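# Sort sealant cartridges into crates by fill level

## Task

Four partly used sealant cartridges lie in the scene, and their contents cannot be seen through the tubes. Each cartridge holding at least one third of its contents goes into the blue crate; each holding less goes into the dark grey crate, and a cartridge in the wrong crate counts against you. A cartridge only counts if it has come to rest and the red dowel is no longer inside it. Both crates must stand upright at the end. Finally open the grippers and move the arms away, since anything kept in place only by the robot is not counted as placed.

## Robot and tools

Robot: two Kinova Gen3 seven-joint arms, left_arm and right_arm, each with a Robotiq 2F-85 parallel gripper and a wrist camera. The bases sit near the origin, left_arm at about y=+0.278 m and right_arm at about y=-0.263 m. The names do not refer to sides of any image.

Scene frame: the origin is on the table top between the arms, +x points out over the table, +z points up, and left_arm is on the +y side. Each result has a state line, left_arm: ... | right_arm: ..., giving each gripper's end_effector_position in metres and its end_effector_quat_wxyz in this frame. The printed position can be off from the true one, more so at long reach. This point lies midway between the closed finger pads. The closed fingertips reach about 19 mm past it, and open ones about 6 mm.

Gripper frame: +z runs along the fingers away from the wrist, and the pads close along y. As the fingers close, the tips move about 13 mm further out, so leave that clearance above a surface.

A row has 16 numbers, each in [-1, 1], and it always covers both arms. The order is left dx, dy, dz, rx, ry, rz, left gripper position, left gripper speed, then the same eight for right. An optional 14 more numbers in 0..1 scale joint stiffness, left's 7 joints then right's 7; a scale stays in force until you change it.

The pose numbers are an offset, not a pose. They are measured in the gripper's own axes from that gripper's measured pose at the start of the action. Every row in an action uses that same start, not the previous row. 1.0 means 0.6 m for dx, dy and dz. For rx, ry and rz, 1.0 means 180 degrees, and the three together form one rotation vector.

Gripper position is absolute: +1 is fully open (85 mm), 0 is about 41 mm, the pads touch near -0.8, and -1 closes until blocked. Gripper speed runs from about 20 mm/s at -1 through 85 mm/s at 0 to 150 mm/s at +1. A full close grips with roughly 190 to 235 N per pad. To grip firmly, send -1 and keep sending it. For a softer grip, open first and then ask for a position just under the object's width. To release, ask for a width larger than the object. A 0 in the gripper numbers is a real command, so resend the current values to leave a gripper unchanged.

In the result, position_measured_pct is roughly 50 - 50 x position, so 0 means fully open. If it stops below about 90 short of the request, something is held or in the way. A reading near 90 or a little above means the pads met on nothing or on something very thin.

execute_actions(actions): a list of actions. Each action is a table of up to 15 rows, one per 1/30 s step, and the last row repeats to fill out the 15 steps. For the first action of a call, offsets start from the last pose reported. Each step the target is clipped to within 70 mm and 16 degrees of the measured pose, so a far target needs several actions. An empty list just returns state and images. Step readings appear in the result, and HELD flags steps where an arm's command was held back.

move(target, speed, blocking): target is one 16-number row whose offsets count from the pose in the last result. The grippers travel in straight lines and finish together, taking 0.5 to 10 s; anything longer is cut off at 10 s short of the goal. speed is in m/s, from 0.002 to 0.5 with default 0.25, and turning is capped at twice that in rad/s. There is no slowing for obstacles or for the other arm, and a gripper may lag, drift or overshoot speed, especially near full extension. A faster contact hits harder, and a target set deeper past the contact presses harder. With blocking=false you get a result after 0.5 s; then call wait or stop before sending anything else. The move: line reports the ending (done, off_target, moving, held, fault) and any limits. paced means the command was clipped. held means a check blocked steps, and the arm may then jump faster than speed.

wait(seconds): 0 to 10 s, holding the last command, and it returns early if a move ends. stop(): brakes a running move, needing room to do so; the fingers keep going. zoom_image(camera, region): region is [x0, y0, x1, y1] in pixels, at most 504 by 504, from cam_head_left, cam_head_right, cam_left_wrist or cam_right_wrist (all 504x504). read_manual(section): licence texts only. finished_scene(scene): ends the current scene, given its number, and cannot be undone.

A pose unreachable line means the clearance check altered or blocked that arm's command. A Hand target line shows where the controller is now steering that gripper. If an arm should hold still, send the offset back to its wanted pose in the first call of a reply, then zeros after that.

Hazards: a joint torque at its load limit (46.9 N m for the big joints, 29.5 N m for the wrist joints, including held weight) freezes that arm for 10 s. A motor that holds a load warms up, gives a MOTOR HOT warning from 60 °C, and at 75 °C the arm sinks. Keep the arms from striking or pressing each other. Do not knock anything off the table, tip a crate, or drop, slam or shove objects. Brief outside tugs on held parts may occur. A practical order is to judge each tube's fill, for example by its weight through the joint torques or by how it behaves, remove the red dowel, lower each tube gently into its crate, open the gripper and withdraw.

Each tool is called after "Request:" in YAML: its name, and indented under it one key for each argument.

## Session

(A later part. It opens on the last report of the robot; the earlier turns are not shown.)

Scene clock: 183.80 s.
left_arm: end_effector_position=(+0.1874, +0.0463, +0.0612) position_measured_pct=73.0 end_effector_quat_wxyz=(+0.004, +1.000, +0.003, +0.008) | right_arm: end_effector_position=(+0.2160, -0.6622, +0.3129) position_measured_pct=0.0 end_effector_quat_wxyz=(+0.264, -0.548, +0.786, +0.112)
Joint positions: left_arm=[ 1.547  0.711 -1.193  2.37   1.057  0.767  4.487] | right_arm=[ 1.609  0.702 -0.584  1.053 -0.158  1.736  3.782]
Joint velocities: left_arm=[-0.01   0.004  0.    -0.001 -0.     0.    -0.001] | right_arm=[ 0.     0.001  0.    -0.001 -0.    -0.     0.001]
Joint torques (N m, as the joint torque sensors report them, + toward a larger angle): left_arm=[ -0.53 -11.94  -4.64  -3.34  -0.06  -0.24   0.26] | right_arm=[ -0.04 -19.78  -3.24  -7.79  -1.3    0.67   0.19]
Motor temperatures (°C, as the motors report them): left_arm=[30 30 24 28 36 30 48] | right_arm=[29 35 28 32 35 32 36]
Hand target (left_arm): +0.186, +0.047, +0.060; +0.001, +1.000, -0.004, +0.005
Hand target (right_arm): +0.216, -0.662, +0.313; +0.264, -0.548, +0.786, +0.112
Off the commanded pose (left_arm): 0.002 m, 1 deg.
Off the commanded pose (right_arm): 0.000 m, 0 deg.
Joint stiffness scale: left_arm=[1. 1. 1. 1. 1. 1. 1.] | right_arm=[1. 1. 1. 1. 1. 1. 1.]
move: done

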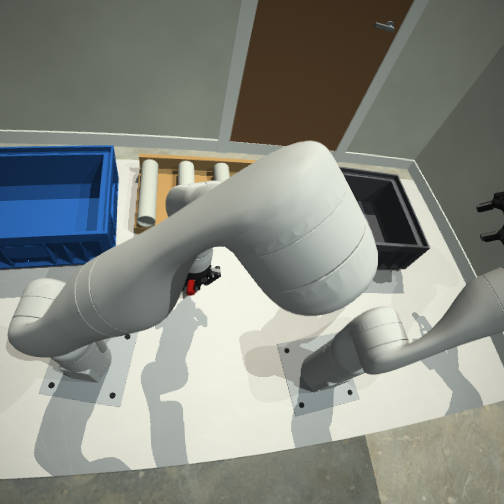

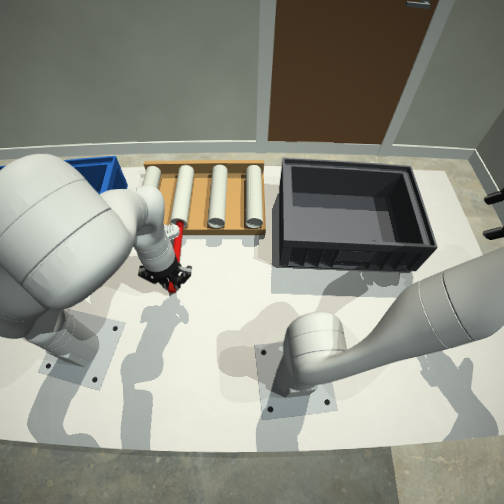

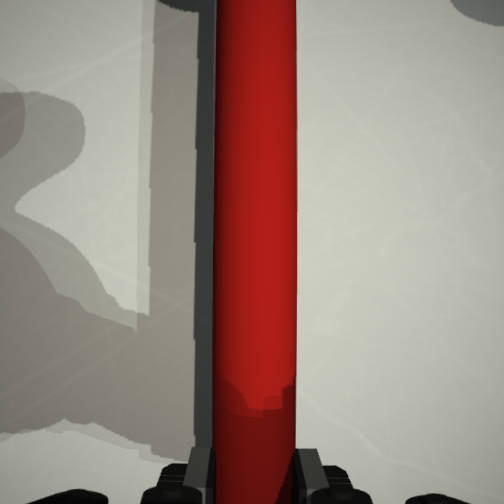

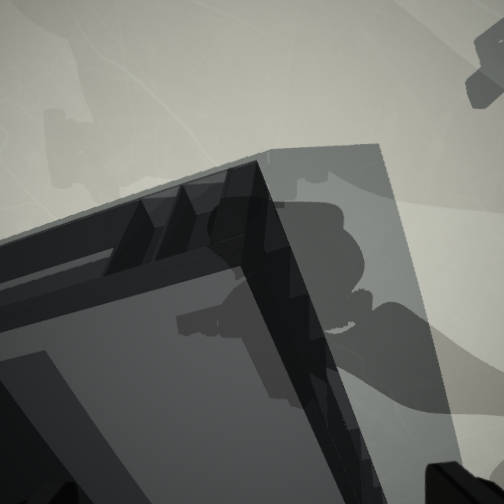

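Request:
execute_actions:
  actions:
    - [[0.02,0,0,0,0,0,-1,0,0,0,0,0,0,0,1,0]]
    - [[0.02,0,0,0,0,0,-1,0,0,0,0,0,0,0,1,0]]
    - [[0.02,0,0,0,0,0,-1,0,0,0,0,0,0,0,1,0]]
    - [[0.02,0,0,0,0,0,-1,0,0,0,0,0,0,0,1,0]]
    - [[0.02,0,0,0,0,0,-1,0,0,0,0,0,0,0,1,0]]
    - [[0.02,0,0,0,0,0,-1,0,0,0,0,0,0,0,1,0]]
    - [[0.02,0,0,0,0,0,-1,0,0,0,0,0,0,0,1,0]]
    - [[0.02,0,0,0,0,0,-1,0,0,0,0,0,0,0,1,0]]
    - [[0.02,0,0,0,0,0,-1,0,0,0,0,0,0,0,1,0]]
    - [[0.02,0,0,0,0,0,-1,0,0,0,0,0,0,0,1,0]]
    - [[0.02,0,0,0,0,0,-1,0,0,0,0,0,0,0,1,0]]
    - [[0.02,0,0,0,0,0,-1,0,0,0,0,0,0,0,1,0]]

Scene clock: 210.67 s.
left_arm: end_effector_position=(+0.2104, +0.0390, +0.0520) position_measured_pct=73.0 end_effector_quat_wxyz=(+0.031, +0.993, +0.021, -0.109) | right_arm: end_effector_position=(+0.2160, -0.6622, +0.3129) position_measured_pct=0.0 end_effector_quat_wxyz=(+0.264, -0.548, +0.786, +0.112)
Joint positions: left_arm=[ 1.229  0.833 -1.145  2.216  1.053  1.09   4.339] | right_arm=[ 1.609  0.702 -0.584  1.053 -0.158  1.736  3.782]
Joint velocities: left_arm=[ 0.     0.005 -0.001 -0.002  0.     0.002 -0.003] | right_arm=[ 0.    -0.     0.    -0.001  0.     0.001 -0.001]
Joint torques (N m, as the joint torque sensors report them, + toward a larger angle): left_arm=[ -4.22 -13.01  -9.21  -8.52   1.33  -3.61  -0.11] | right_arm=[  0.76 -19.1   -2.72  -7.67  -1.46   0.65   0.07]
Motor temperatures (°C, as the motors report them): left_arm=[30 30 24 28 36 30 48] | right_arm=[29 35 28 32 35 32 36]
Hand target (left_arm): +0.222, +0.040, +0.051; +0.029, +0.995, +0.020, -0.098
Hand target (right_arm): +0.216, -0.662, +0.313; +0.264, -0.548, +0.786, +0.112
Off the commanded pose (left_arm): 0.011 m, 1 deg.
Off the commanded pose (right_arm): 0.000 m, 0 deg.
Joint stiffness scale: left_arm=[1. 1. 1. 1. 1. 1. 1.] | right_arm=[1. 1. 1. 1. 1. 1. 1.]
Step readings (end_effector_position; steps 1 to 15: 1st action; 16 to 30: 2nd action; 31 to 45: 3rd action; 46 to 60: 4th action; 61 to 75: 5th action; 76 to 90: 6th action; 91 to 105: 7th action; 106 to 120: 8th action; 121 to 135: 9th action; 136 to 150: 10th action; 151 to 165: 11th action; 166 to 180: 12th action):
0: left_arm (+0.1876, +0.0465, +0.0612) | right_arm (+0.2160, -0.6622, +0.3129)
1: left_arm (+0.1883, +0.0464, +0.0612) | right_arm (+0.2160, -0.6622, +0.3129)
2: left_arm (+0.1908, +0.0458, +0.0615) | right_arm (+0.2160, -0.6622, +0.3129)
4: left_arm (+0.1954, +0.0451, +0.0621) | right_arm (+0.2160, -0.6622, +0.3129)
8: left_arm (+0.1989, +0.0454, +0.0623) | right_arm (+0.2160, -0.6622, +0.3129)
15: left_arm (+0.2002, +0.0459, +0.0624) | right_arm (+0.2160, -0.6622, +0.3129)
16: left_arm (+0.2009, +0.0458, +0.0624) | right_arm (+0.2160, -0.6622, +0.3129)
17: left_arm (+0.2035, +0.0453, +0.0628) | right_arm (+0.2160, -0.6622, +0.3129)
19: left_arm (+0.2058, +0.0448, +0.0630) | right_arm (+0.2160, -0.6622, +0.3129)
23: left_arm (+0.2060, +0.0449, +0.0628) | right_arm (+0.2160, -0.6622, +0.3129)
30: left_arm (+0.2060, +0.0452, +0.0625) | right_arm (+0.2160, -0.6622, +0.3129)
31: left_arm (+0.2063, +0.0450, +0.0625) | right_arm (+0.2160, -0.6622, +0.3129)
32: left_arm (+0.2064, +0.0445, +0.0625) | right_arm (+0.2160, -0.6622, +0.3129)
34: left_arm (+0.2067, +0.0442, +0.0624) | right_arm (+0.2160, -0.6622, +0.3129)
38: left_arm (+0.2068, +0.0442, +0.0622) | right_arm (+0.2160, -0.6622, +0.3129)
45: left_arm (+0.2068, +0.0445, +0.0618) | right_arm (+0.2160, -0.6622, +0.3129)
46: left_arm (+0.2068, +0.0443, +0.0618) | right_arm (+0.2160, -0.6622, +0.3129)
47: left_arm (+0.2068, +0.0438, +0.0617) | right_arm (+0.2160, -0.6622, +0.3129)
49: left_arm (+0.2071, +0.0436, +0.0616) | right_arm (+0.2160, -0.6622, +0.3129)
53: left_arm (+0.2072, +0.0436, +0.0614) | right_arm (+0.2160, -0.6622, +0.3129)
60: left_arm (+0.2072, +0.0438, +0.0610) | right_arm (+0.2160, -0.6622, +0.3129)
61: left_arm (+0.2072, +0.0437, +0.0610) | right_arm (+0.2160, -0.6622, +0.3129)
62: left_arm (+0.2072, +0.0432, +0.0609) | right_arm (+0.2160, -0.6622, +0.3129)
64: left_arm (+0.2075, +0.0429, +0.0609) | right_arm (+0.2160, -0.6622, +0.3129)
68: left_arm (+0.2076, +0.0430, +0.0606) | right_arm (+0.2160, -0.6622, +0.3129)
75: left_arm (+0.2076, +0.0432, +0.0602) | right_arm (+0.2160, -0.6622, +0.3129)
76: left_arm (+0.2076, +0.0431, +0.0602) | right_arm (+0.2160, -0.6622, +0.3129)
77: left_arm (+0.2076, +0.0426, +0.0601) | right_arm (+0.2160, -0.6622, +0.3129)
79: left_arm (+0.2079, +0.0424, +0.0600) | right_arm (+0.2160, -0.6622, +0.3129)
83: left_arm (+0.2080, +0.0425, +0.0598) | right_arm (+0.2160, -0.6622, +0.3129)
90: left_arm (+0.2079, +0.0427, +0.0593) | right_arm (+0.2160, -0.6622, +0.3129)
91: left_arm (+0.2079, +0.0425, +0.0593) | right_arm (+0.2160, -0.6622, +0.3129)
92: left_arm (+0.2080, +0.0421, +0.0592) | right_arm (+0.2160, -0.6622, +0.3129)
94: left_arm (+0.2082, +0.0418, +0.0591) | right_arm (+0.2160, -0.6622, +0.3129)
98: left_arm (+0.2083, +0.0419, +0.0588) | right_arm (+0.2160, -0.6622, +0.3129)
105: left_arm (+0.2083, +0.0422, +0.0583) | right_arm (+0.2160, -0.6622, +0.3129)
106: left_arm (+0.2083, +0.0420, +0.0583) | right_arm (+0.2160, -0.6622, +0.3129)
107: left_arm (+0.2084, +0.0415, +0.0582) | right_arm (+0.2160, -0.6622, +0.3129)
109: left_arm (+0.2086, +0.0412, +0.0580) | right_arm (+0.2160, -0.6622, +0.3129)
113: left_arm (+0.2087, +0.0414, +0.0577) | right_arm (+0.2160, -0.6622, +0.3129)
120: left_arm (+0.2087, +0.0416, +0.0573) | right_arm (+0.2160, -0.6622, +0.3129)
121: left_arm (+0.2087, +0.0415, +0.0572) | right_arm (+0.2160, -0.6622, +0.3129)
122: left_arm (+0.2088, +0.0409, +0.0571) | right_arm (+0.2160, -0.6622, +0.3129)
124: left_arm (+0.2090, +0.0406, +0.0569) | right_arm (+0.2160, -0.6622, +0.3129)
128: left_arm (+0.2091, +0.0408, +0.0566) | right_arm (+0.2160, -0.6622, +0.3129)
135: left_arm (+0.2091, +0.0410, +0.0561) | right_arm (+0.2160, -0.6622, +0.3129)
136: left_arm (+0.2091, +0.0408, +0.0560) | right_arm (+0.2160, -0.6622, +0.3129)
137: left_arm (+0.2092, +0.0403, +0.0559) | right_arm (+0.2160, -0.6622, +0.3129)
139: left_arm (+0.2094, +0.0400, +0.0557) | right_arm (+0.2160, -0.6622, +0.3129)
143: left_arm (+0.2095, +0.0401, +0.0553) | right_arm (+0.2160, -0.6622, +0.3129)
150: left_arm (+0.2095, +0.0404, +0.0548) | right_arm (+0.2160, -0.6622, +0.3129)
151: left_arm (+0.2095, +0.0402, +0.0548) | right_arm (+0.2160, -0.6622, +0.3129)
152: left_arm (+0.2096, +0.0396, +0.0546) | right_arm (+0.2160, -0.6622, +0.3129)
154: left_arm (+0.2098, +0.0393, +0.0543) | right_arm (+0.2160, -0.6622, +0.3129)
158: left_arm (+0.2099, +0.0394, +0.0540) | right_arm (+0.2160, -0.6622, +0.3129)
165: left_arm (+0.2099, +0.0397, +0.0535) | right_arm (+0.2160, -0.6622, +0.3129)
166: left_arm (+0.2099, +0.0395, +0.0534) | right_arm (+0.2160, -0.6622, +0.3129)
167: left_arm (+0.2100, +0.0389, +0.0532) | right_arm (+0.2160, -0.6622, +0.3129)
169: left_arm (+0.2103, +0.0386, +0.0529) | right_arm (+0.2160, -0.6622, +0.3129)
173: left_arm (+0.2104, +0.0387, +0.0525) | right_arm (+0.2160, -0.6622, +0.3129)
180: end_effector_position above

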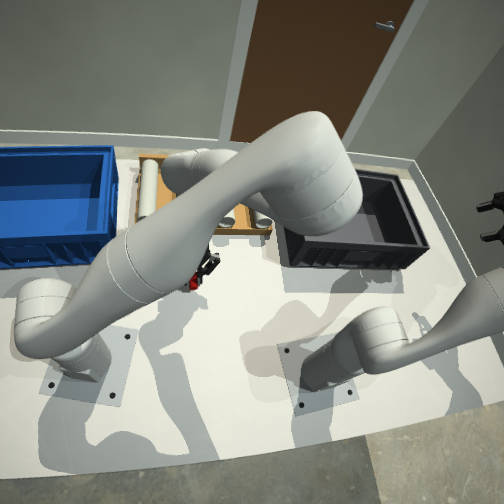

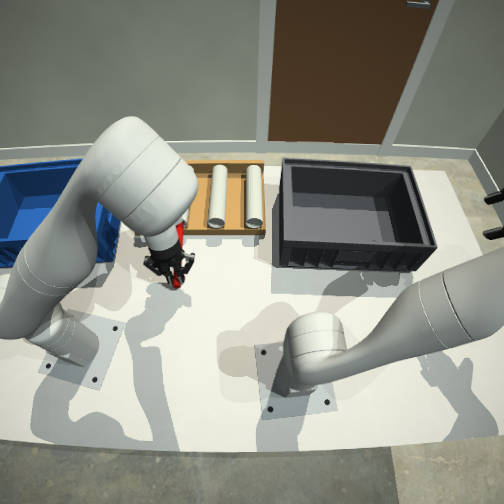

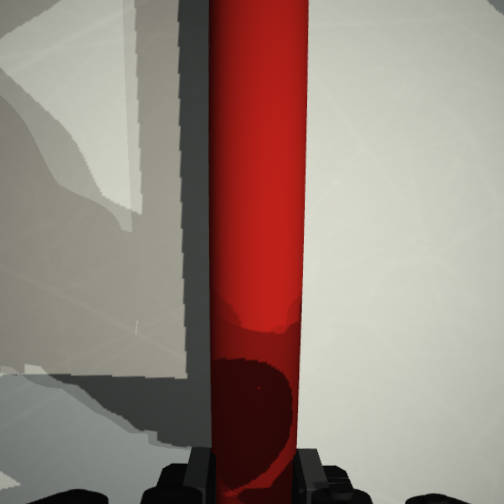

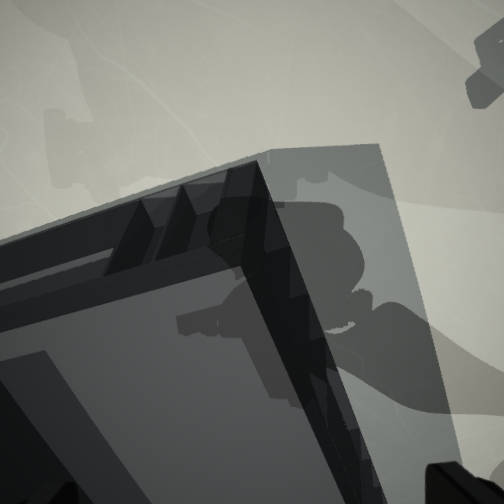

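Request:
move:
  target: [-0.0975, -0.005, 0.0215, 0, 0, 0, -1, 0, 0, 0, 0, 0, 0, 0, 1, 0]
  speed: 0.06

Request:
zoom_image:
  camera: "cam_head_right"
  region: [130, 160, 270, 300]

Scene clock: 234.07 s.
left_arm: end_effector_position=(+0.1488, +0.0407, +0.0512) position_measured_pct=73.0 end_effector_quat_wxyz=(+0.028, +0.993, +0.015, -0.113) | right_arm: end_effector_position=(+0.2160, -0.6622, +0.3129) position_measured_pct=0.0 end_effector_quat_wxyz=(+0.264, -0.548, +0.786, +0.112)
Joint positions: left_arm=[ 1.381  0.782 -1.147  2.344  1.09   1.023  4.37 ] | right_arm=[ 1.609  0.702 -0.584  1.053 -0.158  1.736  3.782]
Joint velocities: left_arm=[ 0.009 -0.003 -0.001  0.001  0.    -0.001  0.   ] | right_arm=[-0.    -0.     0.     0.     0.    -0.    -0.001]
Joint torques (N m, as the joint torque sensors report them, + toward a larger angle): left_arm=[  0.   -12.61  -4.35  -2.47  -0.18   0.72   0.03] | right_arm=[  0.62 -19.23  -2.44  -7.72  -0.87   0.95   0.1 ]
Motor temperatures (°C, as the motors report them): left_arm=[30 30 25 28 36 30 48] | right_arm=[29 35 28 33 35 32 36]
Hand target (left_arm): +0.150, +0.039, +0.052; +0.031, +0.993, +0.021, -0.109
Hand target (right_arm): +0.216, -0.662, +0.313; +0.264, -0.548, +0.786, +0.112
Off the commanded pose (left_arm): 0.002 m, 1 deg.
Off the commanded pose (right_arm): 0.000 m, 0 deg.
Joint stiffness scale: left_arm=[1. 1. 1. 1. 1. 1. 1.] | right_arm=[1. 1. 1. 1. 1. 1. 1.]
move: done

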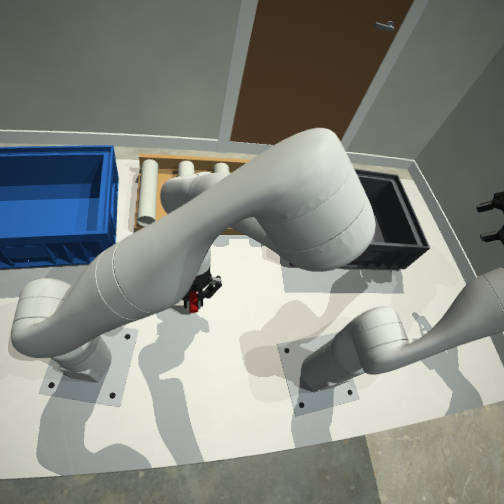

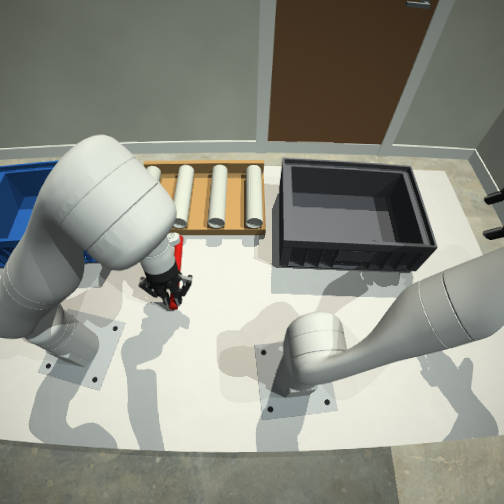

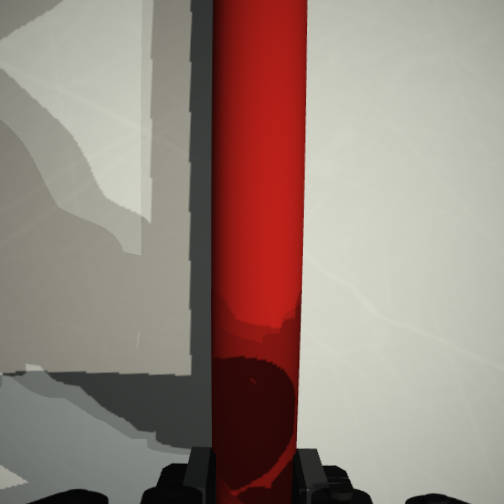

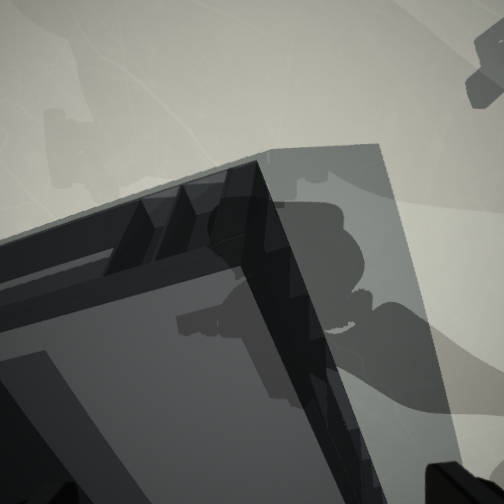

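Region (130, 160, 270, 300) of cam_head_right's 504x504 image, scaled by 3.600, with more detail than that image has.

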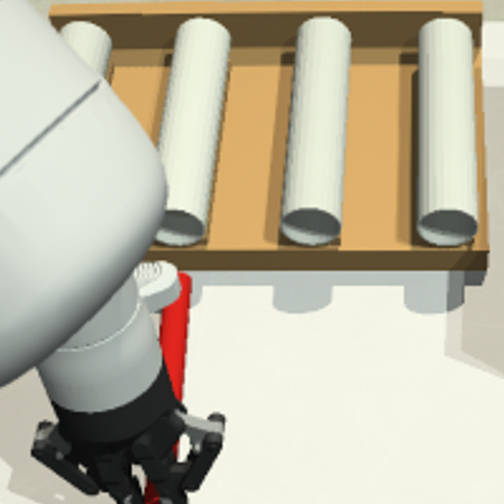

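Request:
move:
  target: [0.008, -0.002, 0.036, 0, 0, 0, -1, 0, 0, 0, 0, 0, 0, 0, 1, 0]
  speed: 0.04

Request:
move:
  target: [0, 0, 0, 0, 0, 0, 0.4, 0, 0, 0, 0, 0, 0, 0, 1, 0]

Request:
move:
  target: [-0.02, 0, -0.06, 0.018, 0.072, 0.01, 0.4, 0, 0, 0, 0, 0, 0, 0, 1, 0]
  speed: 0.08

Scene clock: 244.60 s.
left_arm: end_effector_position=(+0.1489, +0.0401, +0.0310) position_measured_pct=73.0 end_effector_quat_wxyz=(+0.028, +0.993, +0.014, -0.113) | right_arm: end_effector_position=(+0.2160, -0.6622, +0.3129) position_measured_pct=0.0 end_effector_quat_wxyz=(+0.264, -0.548, +0.786, +0.112)
Joint positions: left_arm=[ 1.346  0.84  -1.1    2.356  1.171  1.009  4.298] | right_arm=[ 1.609  0.702 -0.584  1.053 -0.158  1.736  3.782]
Joint velocities: left_arm=[-0.001  0.01   0.002  0.     0.002  0.    -0.002] | right_arm=[-0.    -0.     0.     0.     0.     0.    -0.002]
Joint torques (N m, as the joint torque sensors report them, + toward a larger angle): left_arm=[ -0.2  -13.7   -4.69  -1.83  -0.24   0.73   0.11] | right_arm=[  0.28 -19.49  -2.99  -7.91  -1.39   0.72   0.28]
Motor temperatures (°C, as the motors report them): left_arm=[30 30 25 28 36 30 48] | right_arm=[29 36 28 33 35 32 36]
Hand target (left_arm): +0.149, +0.041, +0.029; +0.028, +0.993, +0.015, -0.113
Hand target (right_arm): +0.216, -0.662, +0.313; +0.264, -0.548, +0.786, +0.112
Off the commanded pose (left_arm): 0.002 m, 0 deg.
Off the commanded pose (right_arm): 0.000 m, 0 deg.
Joint stiffness scale: left_arm=[1. 1. 1. 1. 1. 1. 1.] | right_arm=[1. 1. 1. 1. 1. 1. 1.]
move: done

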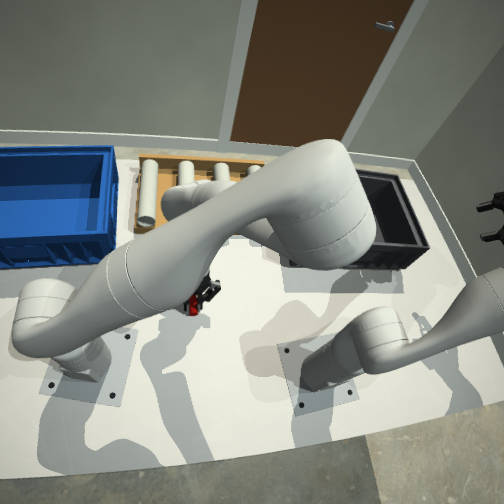

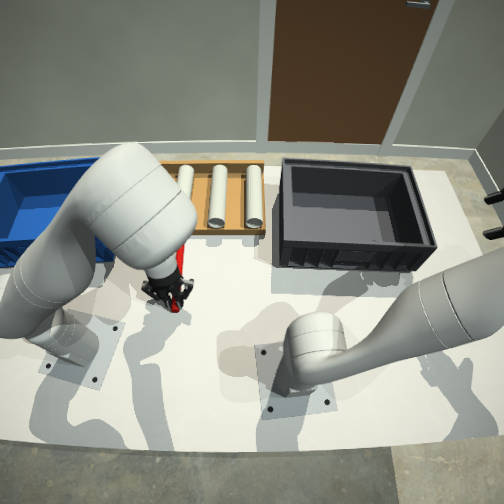

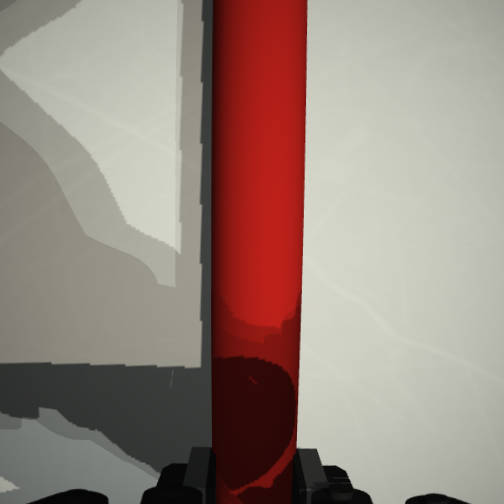

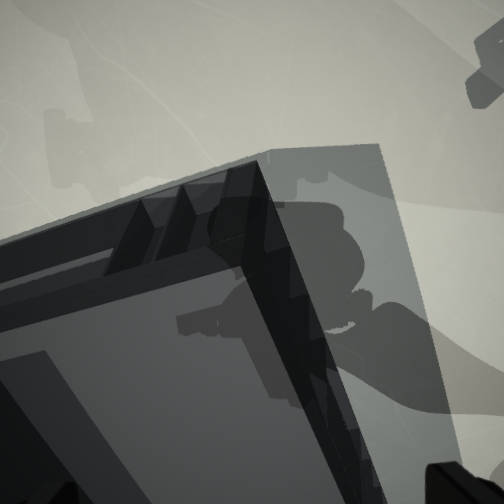

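Scene clock: 245.43 s.
left_arm: end_effector_position=(+0.1489, +0.0402, +0.0310) position_measured_pct=29.8 end_effector_quat_wxyz=(+0.028, +0.993, +0.014, -0.113) | right_arm: end_effector_position=(+0.2160, -0.6622, +0.3129) position_measured_pct=0.0 end_effector_quat_wxyz=(+0.264, -0.548, +0.786, +0.112)
Joint positions: left_arm=[ 1.346  0.84  -1.1    2.356  1.171  1.009  4.298] | right_arm=[ 1.609  0.702 -0.584  1.053 -0.158  1.736  3.782]
Joint velocities: left_arm=[-0.     0.     0.     0.     0.     0.001 -0.   ] | right_arm=[-0.    -0.    -0.    -0.     0.    -0.    -0.001]
Joint torques (N m, as the joint torque sensors report them, + toward a larger angle): left_arm=[ -0.18 -13.52  -4.37  -1.89  -0.18   0.77   0.05] | right_arm=[  0.8  -19.53  -2.85  -7.51  -1.36   0.88   0.22]
Motor temperatures (°C, as the motors report them): left_arm=[30 30 25 28 36 30 48] | right_arm=[29 36 28 33 35 32 36]
Hand target (left_arm): +0.149, +0.040, +0.031; +0.028, +0.993, +0.014, -0.113
Hand target (right_arm): +0.216, -0.662, +0.313; +0.264, -0.548, +0.786, +0.112
Off the commanded pose (left_arm): 0.000 m, 0 deg.
Off the commanded pose (right_arm): 0.000 m, 0 deg.
Joint stiffness scale: left_arm=[1. 1. 1. 1. 1. 1. 1.] | right_arm=[1. 1. 1. 1. 1. 1. 1.]
move: done

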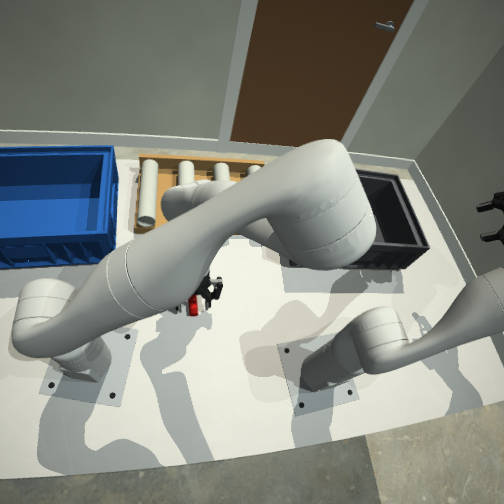

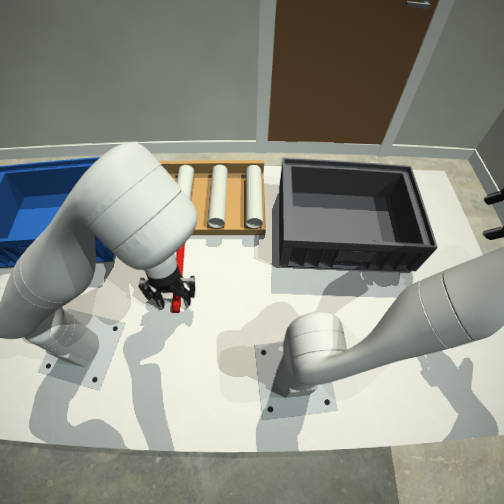

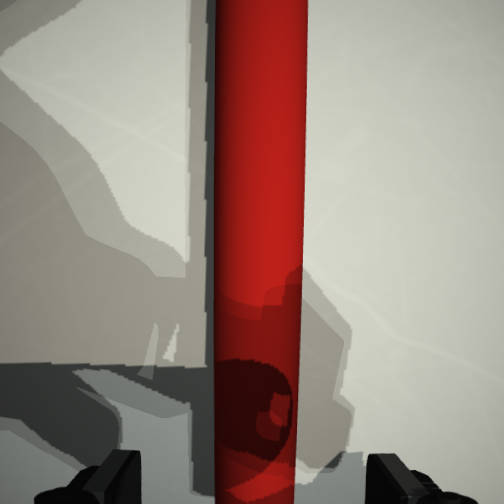

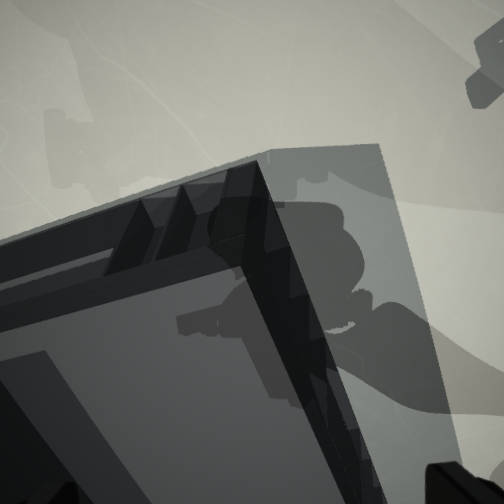

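Scene clock: 247.33 s.
left_arm: end_effector_position=(+0.1454, +0.0396, +0.0679) position_measured_pct=29.8 end_effector_quat_wxyz=(+0.003, +1.000, -0.003, -0.002) | right_arm: end_effector_position=(+0.2160, -0.6622, +0.3129) position_measured_pct=0.0 end_effector_quat_wxyz=(+0.264, -0.548, +0.786, +0.112)
Joint positions: left_arm=[ 1.745  0.752 -1.322  2.394  1.065  0.868  4.559] | right_arm=[ 1.609  0.702 -0.584  1.053 -0.158  1.736  3.782]
Joint velocities: left_arm=[ 0.017 -0.001 -0.009 -0.     0.     0.001 -0.001] | right_arm=[-0. -0. -0. -0. -0. -0.  0.]
Joint torques (N m, as the joint torque sensors report them, + toward a larger angle): left_arm=[ -0.05 -11.24  -4.67  -3.4   -0.04   0.11   0.01] | right_arm=[  0.33 -19.23  -3.08  -7.27  -1.39   0.99   0.32]
Motor temperatures (°C, as the motors report them): left_arm=[30 30 25 28 36 30 48] | right_arm=[29 36 28 33 35 32 36]
Hand target (left_arm): +0.145, +0.042, +0.068; +0.000, +1.000, -0.002, -0.001
Hand target (right_arm): +0.216, -0.662, +0.313; +0.264, -0.548, +0.786, +0.112
Off the commanded pose (left_arm): 0.003 m, 0 deg.
Off the commanded pose (right_arm): 0.000 m, 0 deg.
Joint stiffness scale: left_arm=[1. 1. 1. 1. 1. 1. 1.] | right_arm=[1. 1. 1. 1. 1. 1. 1.]
move: done

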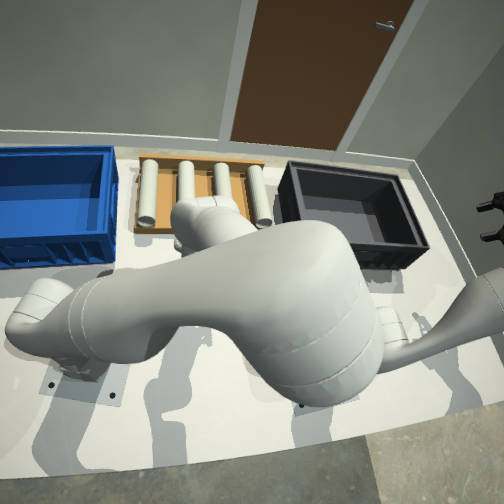

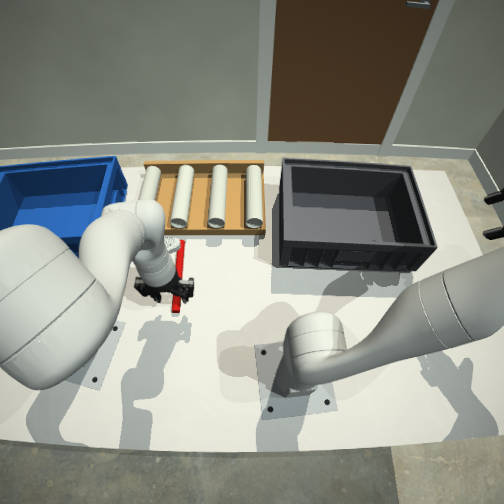

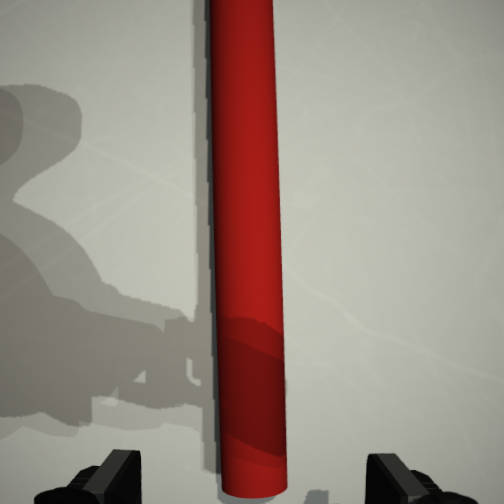

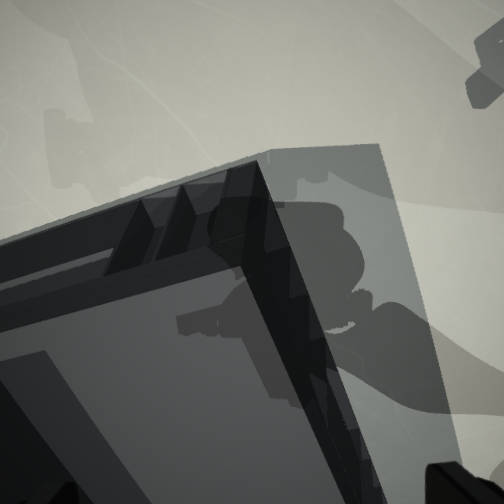

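Request:
move:
  target: [0.003, 0, 0.065, 0, 0, 0, 0.4, 0, 0, 0, 0, 0, 0, 0, 1, 0]
  speed: 0.06

Request:
move:
  target: [0, 0, 0, 0, 0, 0, -1, 0, 0, 0, 0, 0, 0, 0, 1, 0]

Scene clock: 257.23 s.
left_arm: end_effector_position=(+0.1472, +0.0383, +0.0308) position_measured_pct=29.8 end_effector_quat_wxyz=(+0.004, +1.000, -0.004, -0.002) | right_arm: end_effector_position=(+0.2160, -0.6622, +0.3129) position_measured_pct=0.0 end_effector_quat_wxyz=(+0.264, -0.548, +0.786, +0.112)
Joint positions: left_arm=[ 1.649  0.845 -1.201  2.423  1.256  0.833  4.398] | right_arm=[ 1.609  0.702 -0.584  1.053 -0.158  1.736  3.782]
Joint velocities: left_arm=[-0.004  0.008  0.     0.     0.002  0.    -0.002] | right_arm=[ 0.    -0.001  0.    -0.    -0.    -0.002 -0.   ]
Joint torques (N m, as the joint torque sensors report them, + toward a larger angle): left_arm=[ -0.19 -12.45  -4.84  -2.67  -0.29  -0.15  -0.15] | right_arm=[  0.16 -19.77  -2.92  -7.6   -1.33   0.55   0.29]
Motor temperatures (°C, as the motors report them): left_arm=[30 31 25 28 36 30 48] | right_arm=[29 36 28 33 35 32 36]
Hand target (left_arm): +0.147, +0.039, +0.029; +0.003, +1.000, -0.003, -0.002
Hand target (right_arm): +0.216, -0.662, +0.313; +0.264, -0.548, +0.786, +0.112
Off the commanded pose (left_arm): 0.002 m, 0 deg.
Off the commanded pose (right_arm): 0.000 m, 0 deg.
Joint stiffness scale: left_arm=[1. 1. 1. 1. 1. 1. 1.] | right_arm=[1. 1. 1. 1. 1. 1. 1.]
move: done

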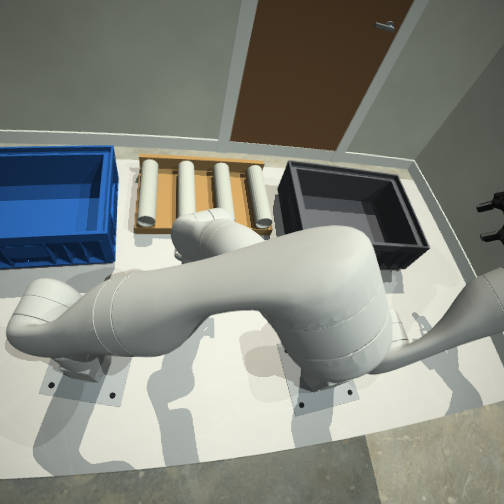

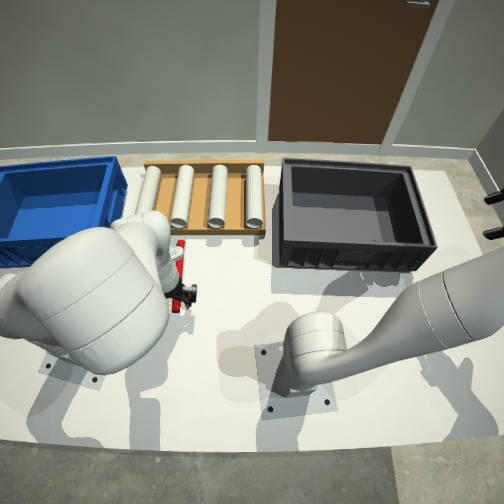

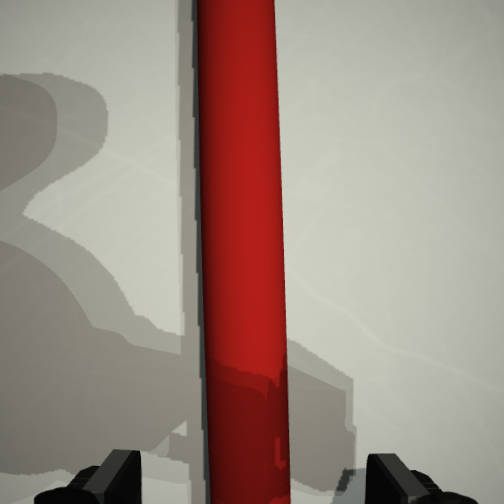

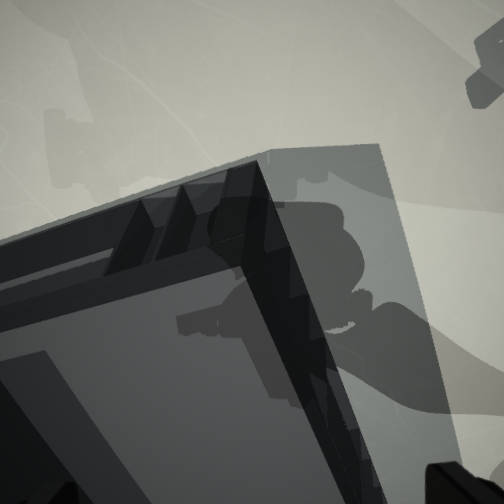

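Scene clock: 258.03 s.
left_arm: end_effector_position=(+0.1473, +0.0381, +0.0313) position_measured_pct=74.2 end_effector_quat_wxyz=(+0.004, +1.000, -0.004, -0.002) | right_arm: end_effector_position=(+0.2160, -0.6622, +0.3129) position_measured_pct=0.0 end_effector_quat_wxyz=(+0.264, -0.548, +0.786, +0.112)
Joint positions: left_arm=[ 1.649  0.843 -1.202  2.423  1.254  0.833  4.398] | right_arm=[ 1.609  0.702 -0.584  1.053 -0.158  1.736  3.782]
Joint velocities: left_arm=[-0.    -0.001  0.     0.     0.    -0.001 -0.   ] | right_arm=[-0.    -0.     0.     0.    -0.001 -0.001  0.001]
Joint torques (N m, as the joint torque sensors report them, + toward a larger angle): left_arm=[ 0.07 -7.83 -1.14 -4.32  1.79 -0.24 -0.07] | right_arm=[  0.23 -19.4   -2.65  -7.83  -1.45   1.19   0.12]
Motor temperatures (°C, as the motors report them): left_arm=[30 31 25 28 36 30 48] | right_arm=[29 36 28 33 35 32 36]
Hand target (left_arm): +0.147, +0.038, +0.031; +0.004, +1.000, -0.004, -0.002
Hand target (right_arm): +0.216, -0.662, +0.313; +0.264, -0.548, +0.786, +0.112
Off the commanded pose (left_arm): 0.001 m, 0 deg.
Off the commanded pose (right_arm): 0.000 m, 0 deg.
Joint stiffness scale: left_arm=[1. 1. 1. 1. 1. 1. 1.] | right_arm=[1. 1. 1. 1. 1. 1. 1.]
move: done

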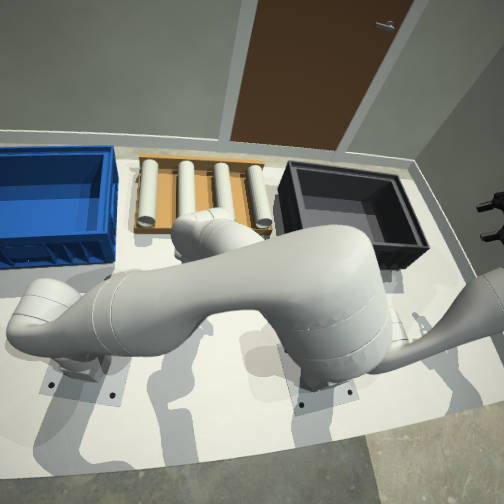

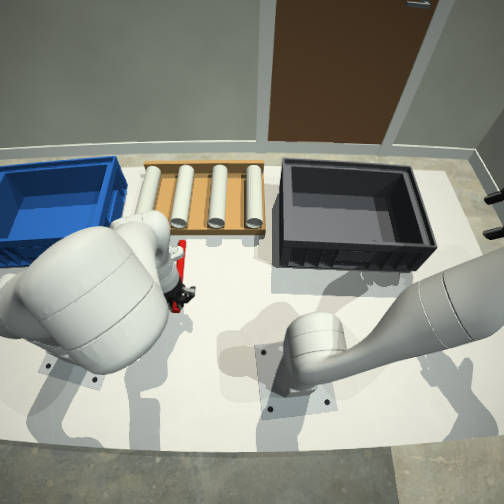

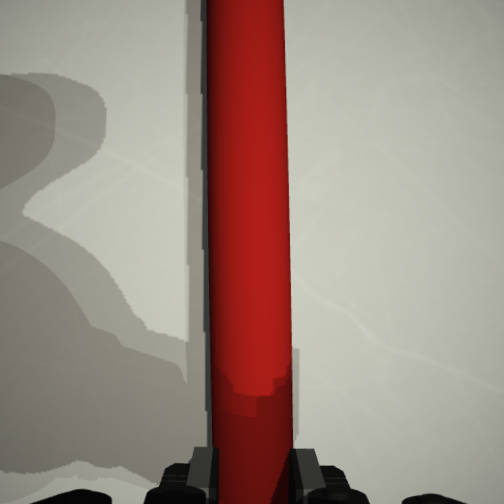

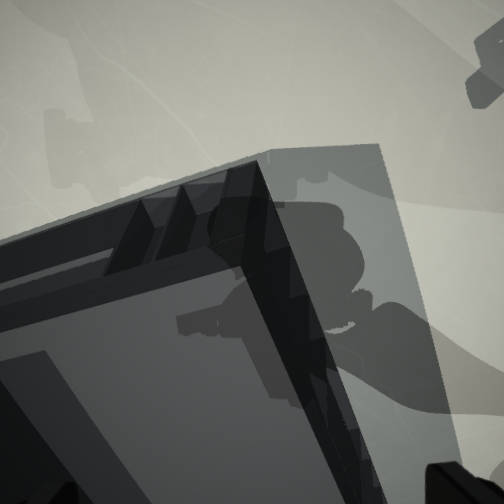

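Request:
move:
  target: [0, 0, 0, 0, 0, 0, 0.2, 0.5, 0, 0, 0, 0, 0, 0, 1, 0]

Request:
move:
  target: [0, 0, 0.016, 0, 0, 0, 0.2, 0.5, 0, 0, 0, 0, 0, 0, 1, 0]
  speed: 0.03

Request:
move:
  target: [0, 0, 0, 0, 0, 0, -1, 0, 0, 0, 0, 0, 0, 0, 1, 0]

Scene clock: 269.93 s.
left_arm: end_effector_position=(+0.1473, +0.0381, +0.0314) position_measured_pct=40.1 end_effector_quat_wxyz=(+0.004, +1.000, -0.004, -0.002) | right_arm: end_effector_position=(+0.2160, -0.6622, +0.3129) position_measured_pct=0.0 end_effector_quat_wxyz=(+0.264, -0.548, +0.786, +0.112)
Joint positions: left_arm=[ 1.649  0.843 -1.202  2.423  1.254  0.833  4.398] | right_arm=[ 1.609  0.702 -0.584  1.053 -0.158  1.736  3.782]
Joint velocities: left_arm=[ 0.001 -0.    -0.001 -0.     0.     0.001 -0.   ] | right_arm=[ 0.     0.     0.     0.001 -0.001 -0.     0.   ]
Joint torques (N m, as the joint torque sensors report them, + toward a larger angle): left_arm=[ -0.09 -12.3   -4.54  -2.16  -0.15   0.1    0.03] | right_arm=[  0.09 -19.55  -2.72  -7.83  -1.09   0.91  -0.03]
Motor temperatures (°C, as the motors report them): left_arm=[30 31 25 28 36 30 48] | right_arm=[29 36 28 33 35 32 36]
Hand target (left_arm): +0.147, +0.038, +0.031; +0.004, +1.000, -0.004, -0.002
Hand target (right_arm): +0.216, -0.662, +0.313; +0.264, -0.548, +0.786, +0.112
Off the commanded pose (left_arm): 0.000 m, 0 deg.
Off the commanded pose (right_arm): 0.000 m, 0 deg.
Joint stiffness scale: left_arm=[1. 1. 1. 1. 1. 1. 1.] | right_arm=[1. 1. 1. 1. 1. 1. 1.]
move: done

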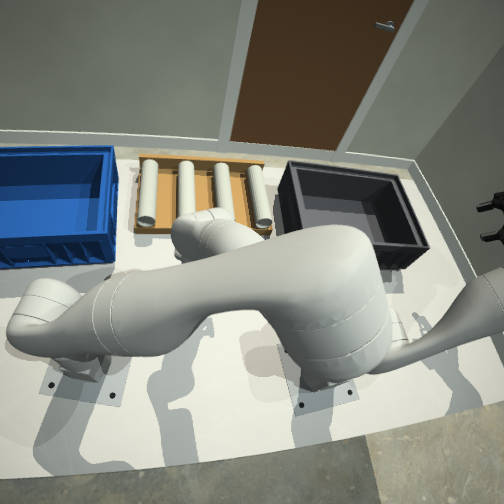

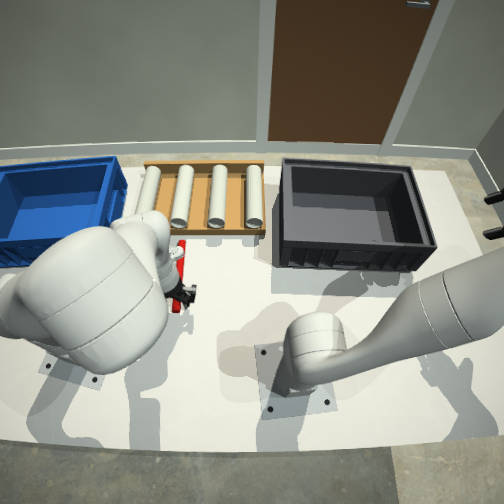

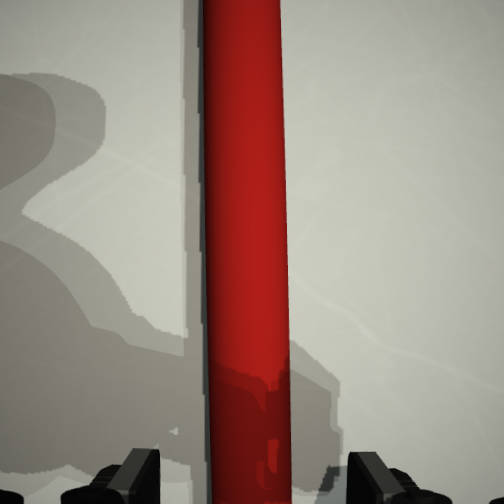

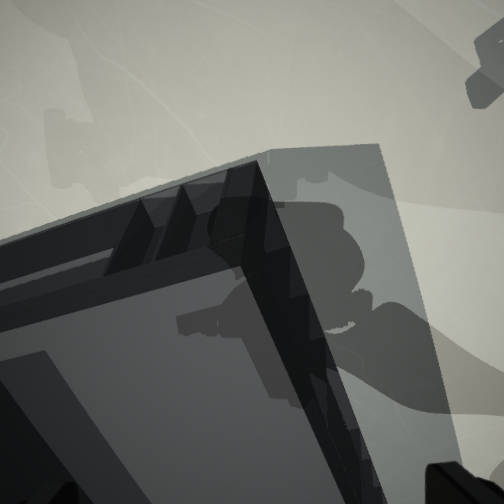

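Scene clock: 270.70 s.
left_arm: end_effector_position=(+0.1478, +0.0369, +0.0235) position_measured_pct=40.1 end_effector_quat_wxyz=(+0.005, +1.000, -0.005, -0.002) | right_arm: end_effector_position=(+0.2160, -0.6622, +0.3129) position_measured_pct=0.0 end_effector_quat_wxyz=(+0.264, -0.548, +0.786, +0.112)
Joint positions: left_arm=[ 1.634  0.867 -1.181  2.426  1.297  0.833  4.364] | right_arm=[ 1.609  0.702 -0.584  1.053 -0.158  1.736  3.782]
Joint velocities: left_arm=[-0.003  0.008 -0.     0.     0.002  0.001 -0.003] | right_arm=[ 0.     0.    -0.    -0.002  0.001  0.001 -0.   ]
Joint torques (N m, as the joint torque sensors report them, + toward a larger angle): left_arm=[ -0.1  -12.86  -4.9   -1.61  -0.17  -0.04  -0.09] | right_arm=[ -0.07 -19.13  -2.9   -7.88  -1.19   1.09   0.4 ]
Motor temperatures (°C, as the motors report them): left_arm=[30 31 25 28 36 30 48] | right_arm=[29 36 28 33 35 32 36]
Hand target (left_arm): +0.147, +0.038, +0.022; +0.004, +1.000, -0.004, -0.002
Hand target (right_arm): +0.216, -0.662, +0.313; +0.264, -0.548, +0.786, +0.112
Off the commanded pose (left_arm): 0.002 m, 0 deg.
Off the commanded pose (right_arm): 0.000 m, 0 deg.
Joint stiffness scale: left_arm=[1. 1. 1. 1. 1. 1. 1.] | right_arm=[1. 1. 1. 1. 1. 1. 1.]
move: done

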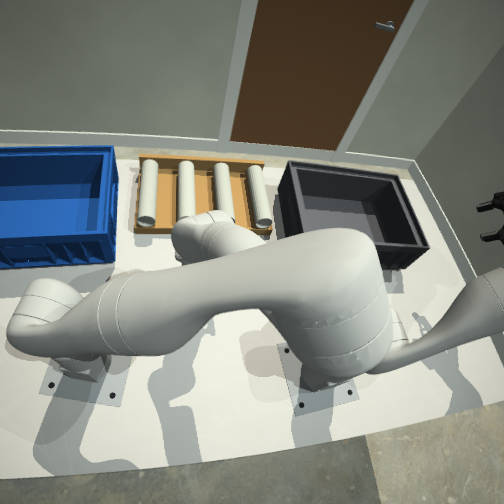

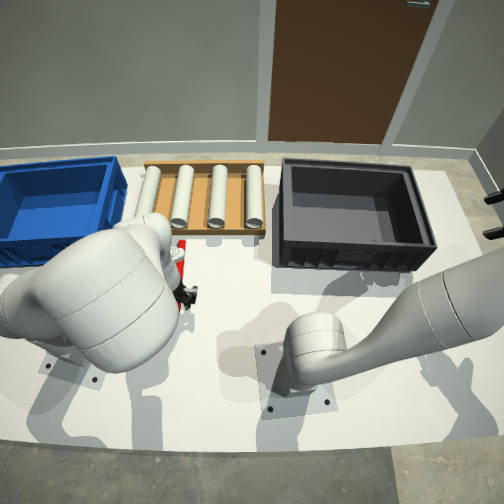

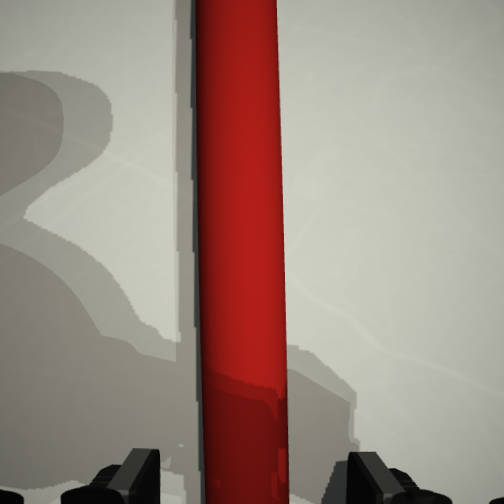

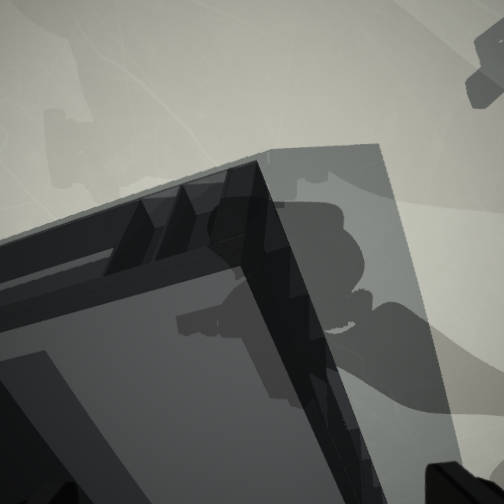

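Scene clock: 271.37 s.
left_arm: end_effector_position=(+0.1478, +0.0367, +0.0238) position_measured_pct=72.6 end_effector_quat_wxyz=(+0.005, +1.000, -0.005, -0.002) | right_arm: end_effector_position=(+0.2160, -0.6622, +0.3129) position_measured_pct=0.0 end_effector_quat_wxyz=(+0.264, -0.548, +0.786, +0.112)
Joint positions: left_arm=[ 1.634  0.866 -1.181  2.426  1.297  0.833  4.364] | right_arm=[ 1.609  0.702 -0.584  1.053 -0.158  1.736  3.782]
Joint velocities: left_arm=[-0.    -0.003 -0.001 -0.     0.     0.     0.   ] | right_arm=[-0.     0.001 -0.    -0.001 -0.    -0.001  0.   ]
Joint torques (N m, as the joint torque sensors report them, + toward a larger angle): left_arm=[ 0.11 -8.83 -1.57 -4.27  1.68 -0.01 -0.03] | right_arm=[  0.44 -19.24  -2.95  -7.75  -1.14   0.83   0.25]
Motor temperatures (°C, as the motors report them): left_arm=[30 31 25 28 36 30 48] | right_arm=[29 36 28 33 35 32 36]
Hand target (left_arm): +0.148, +0.037, +0.024; +0.005, +1.000, -0.005, -0.002
Hand target (right_arm): +0.216, -0.662, +0.313; +0.264, -0.548, +0.786, +0.112
Off the commanded pose (left_arm): 0.000 m, 0 deg.
Off the commanded pose (right_arm): 0.000 m, 0 deg.
Joint stiffness scale: left_arm=[1. 1. 1. 1. 1. 1. 1.] | right_arm=[1. 1. 1. 1. 1. 1. 1.]
move: done

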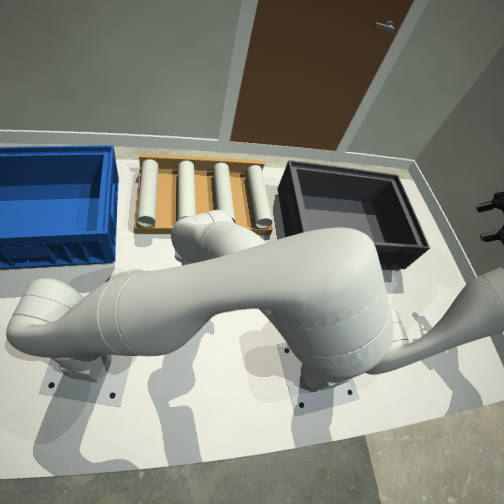

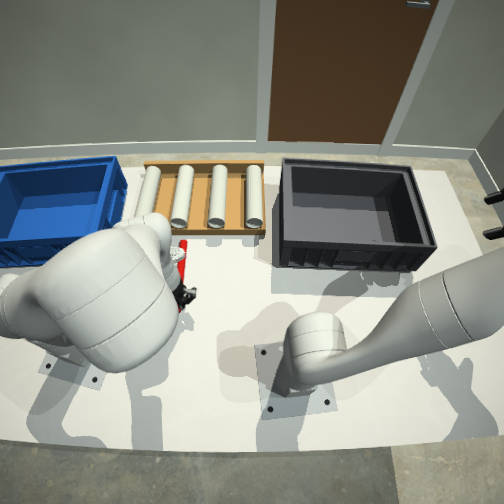

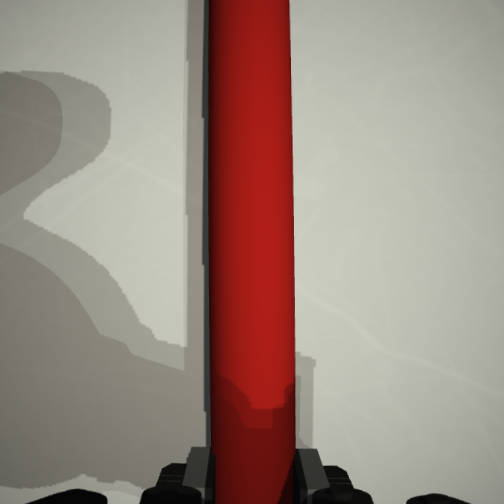

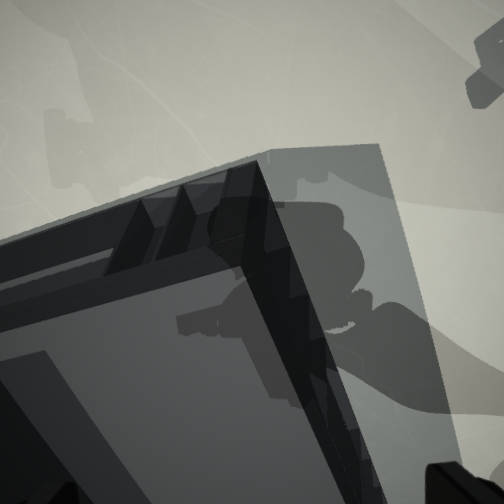

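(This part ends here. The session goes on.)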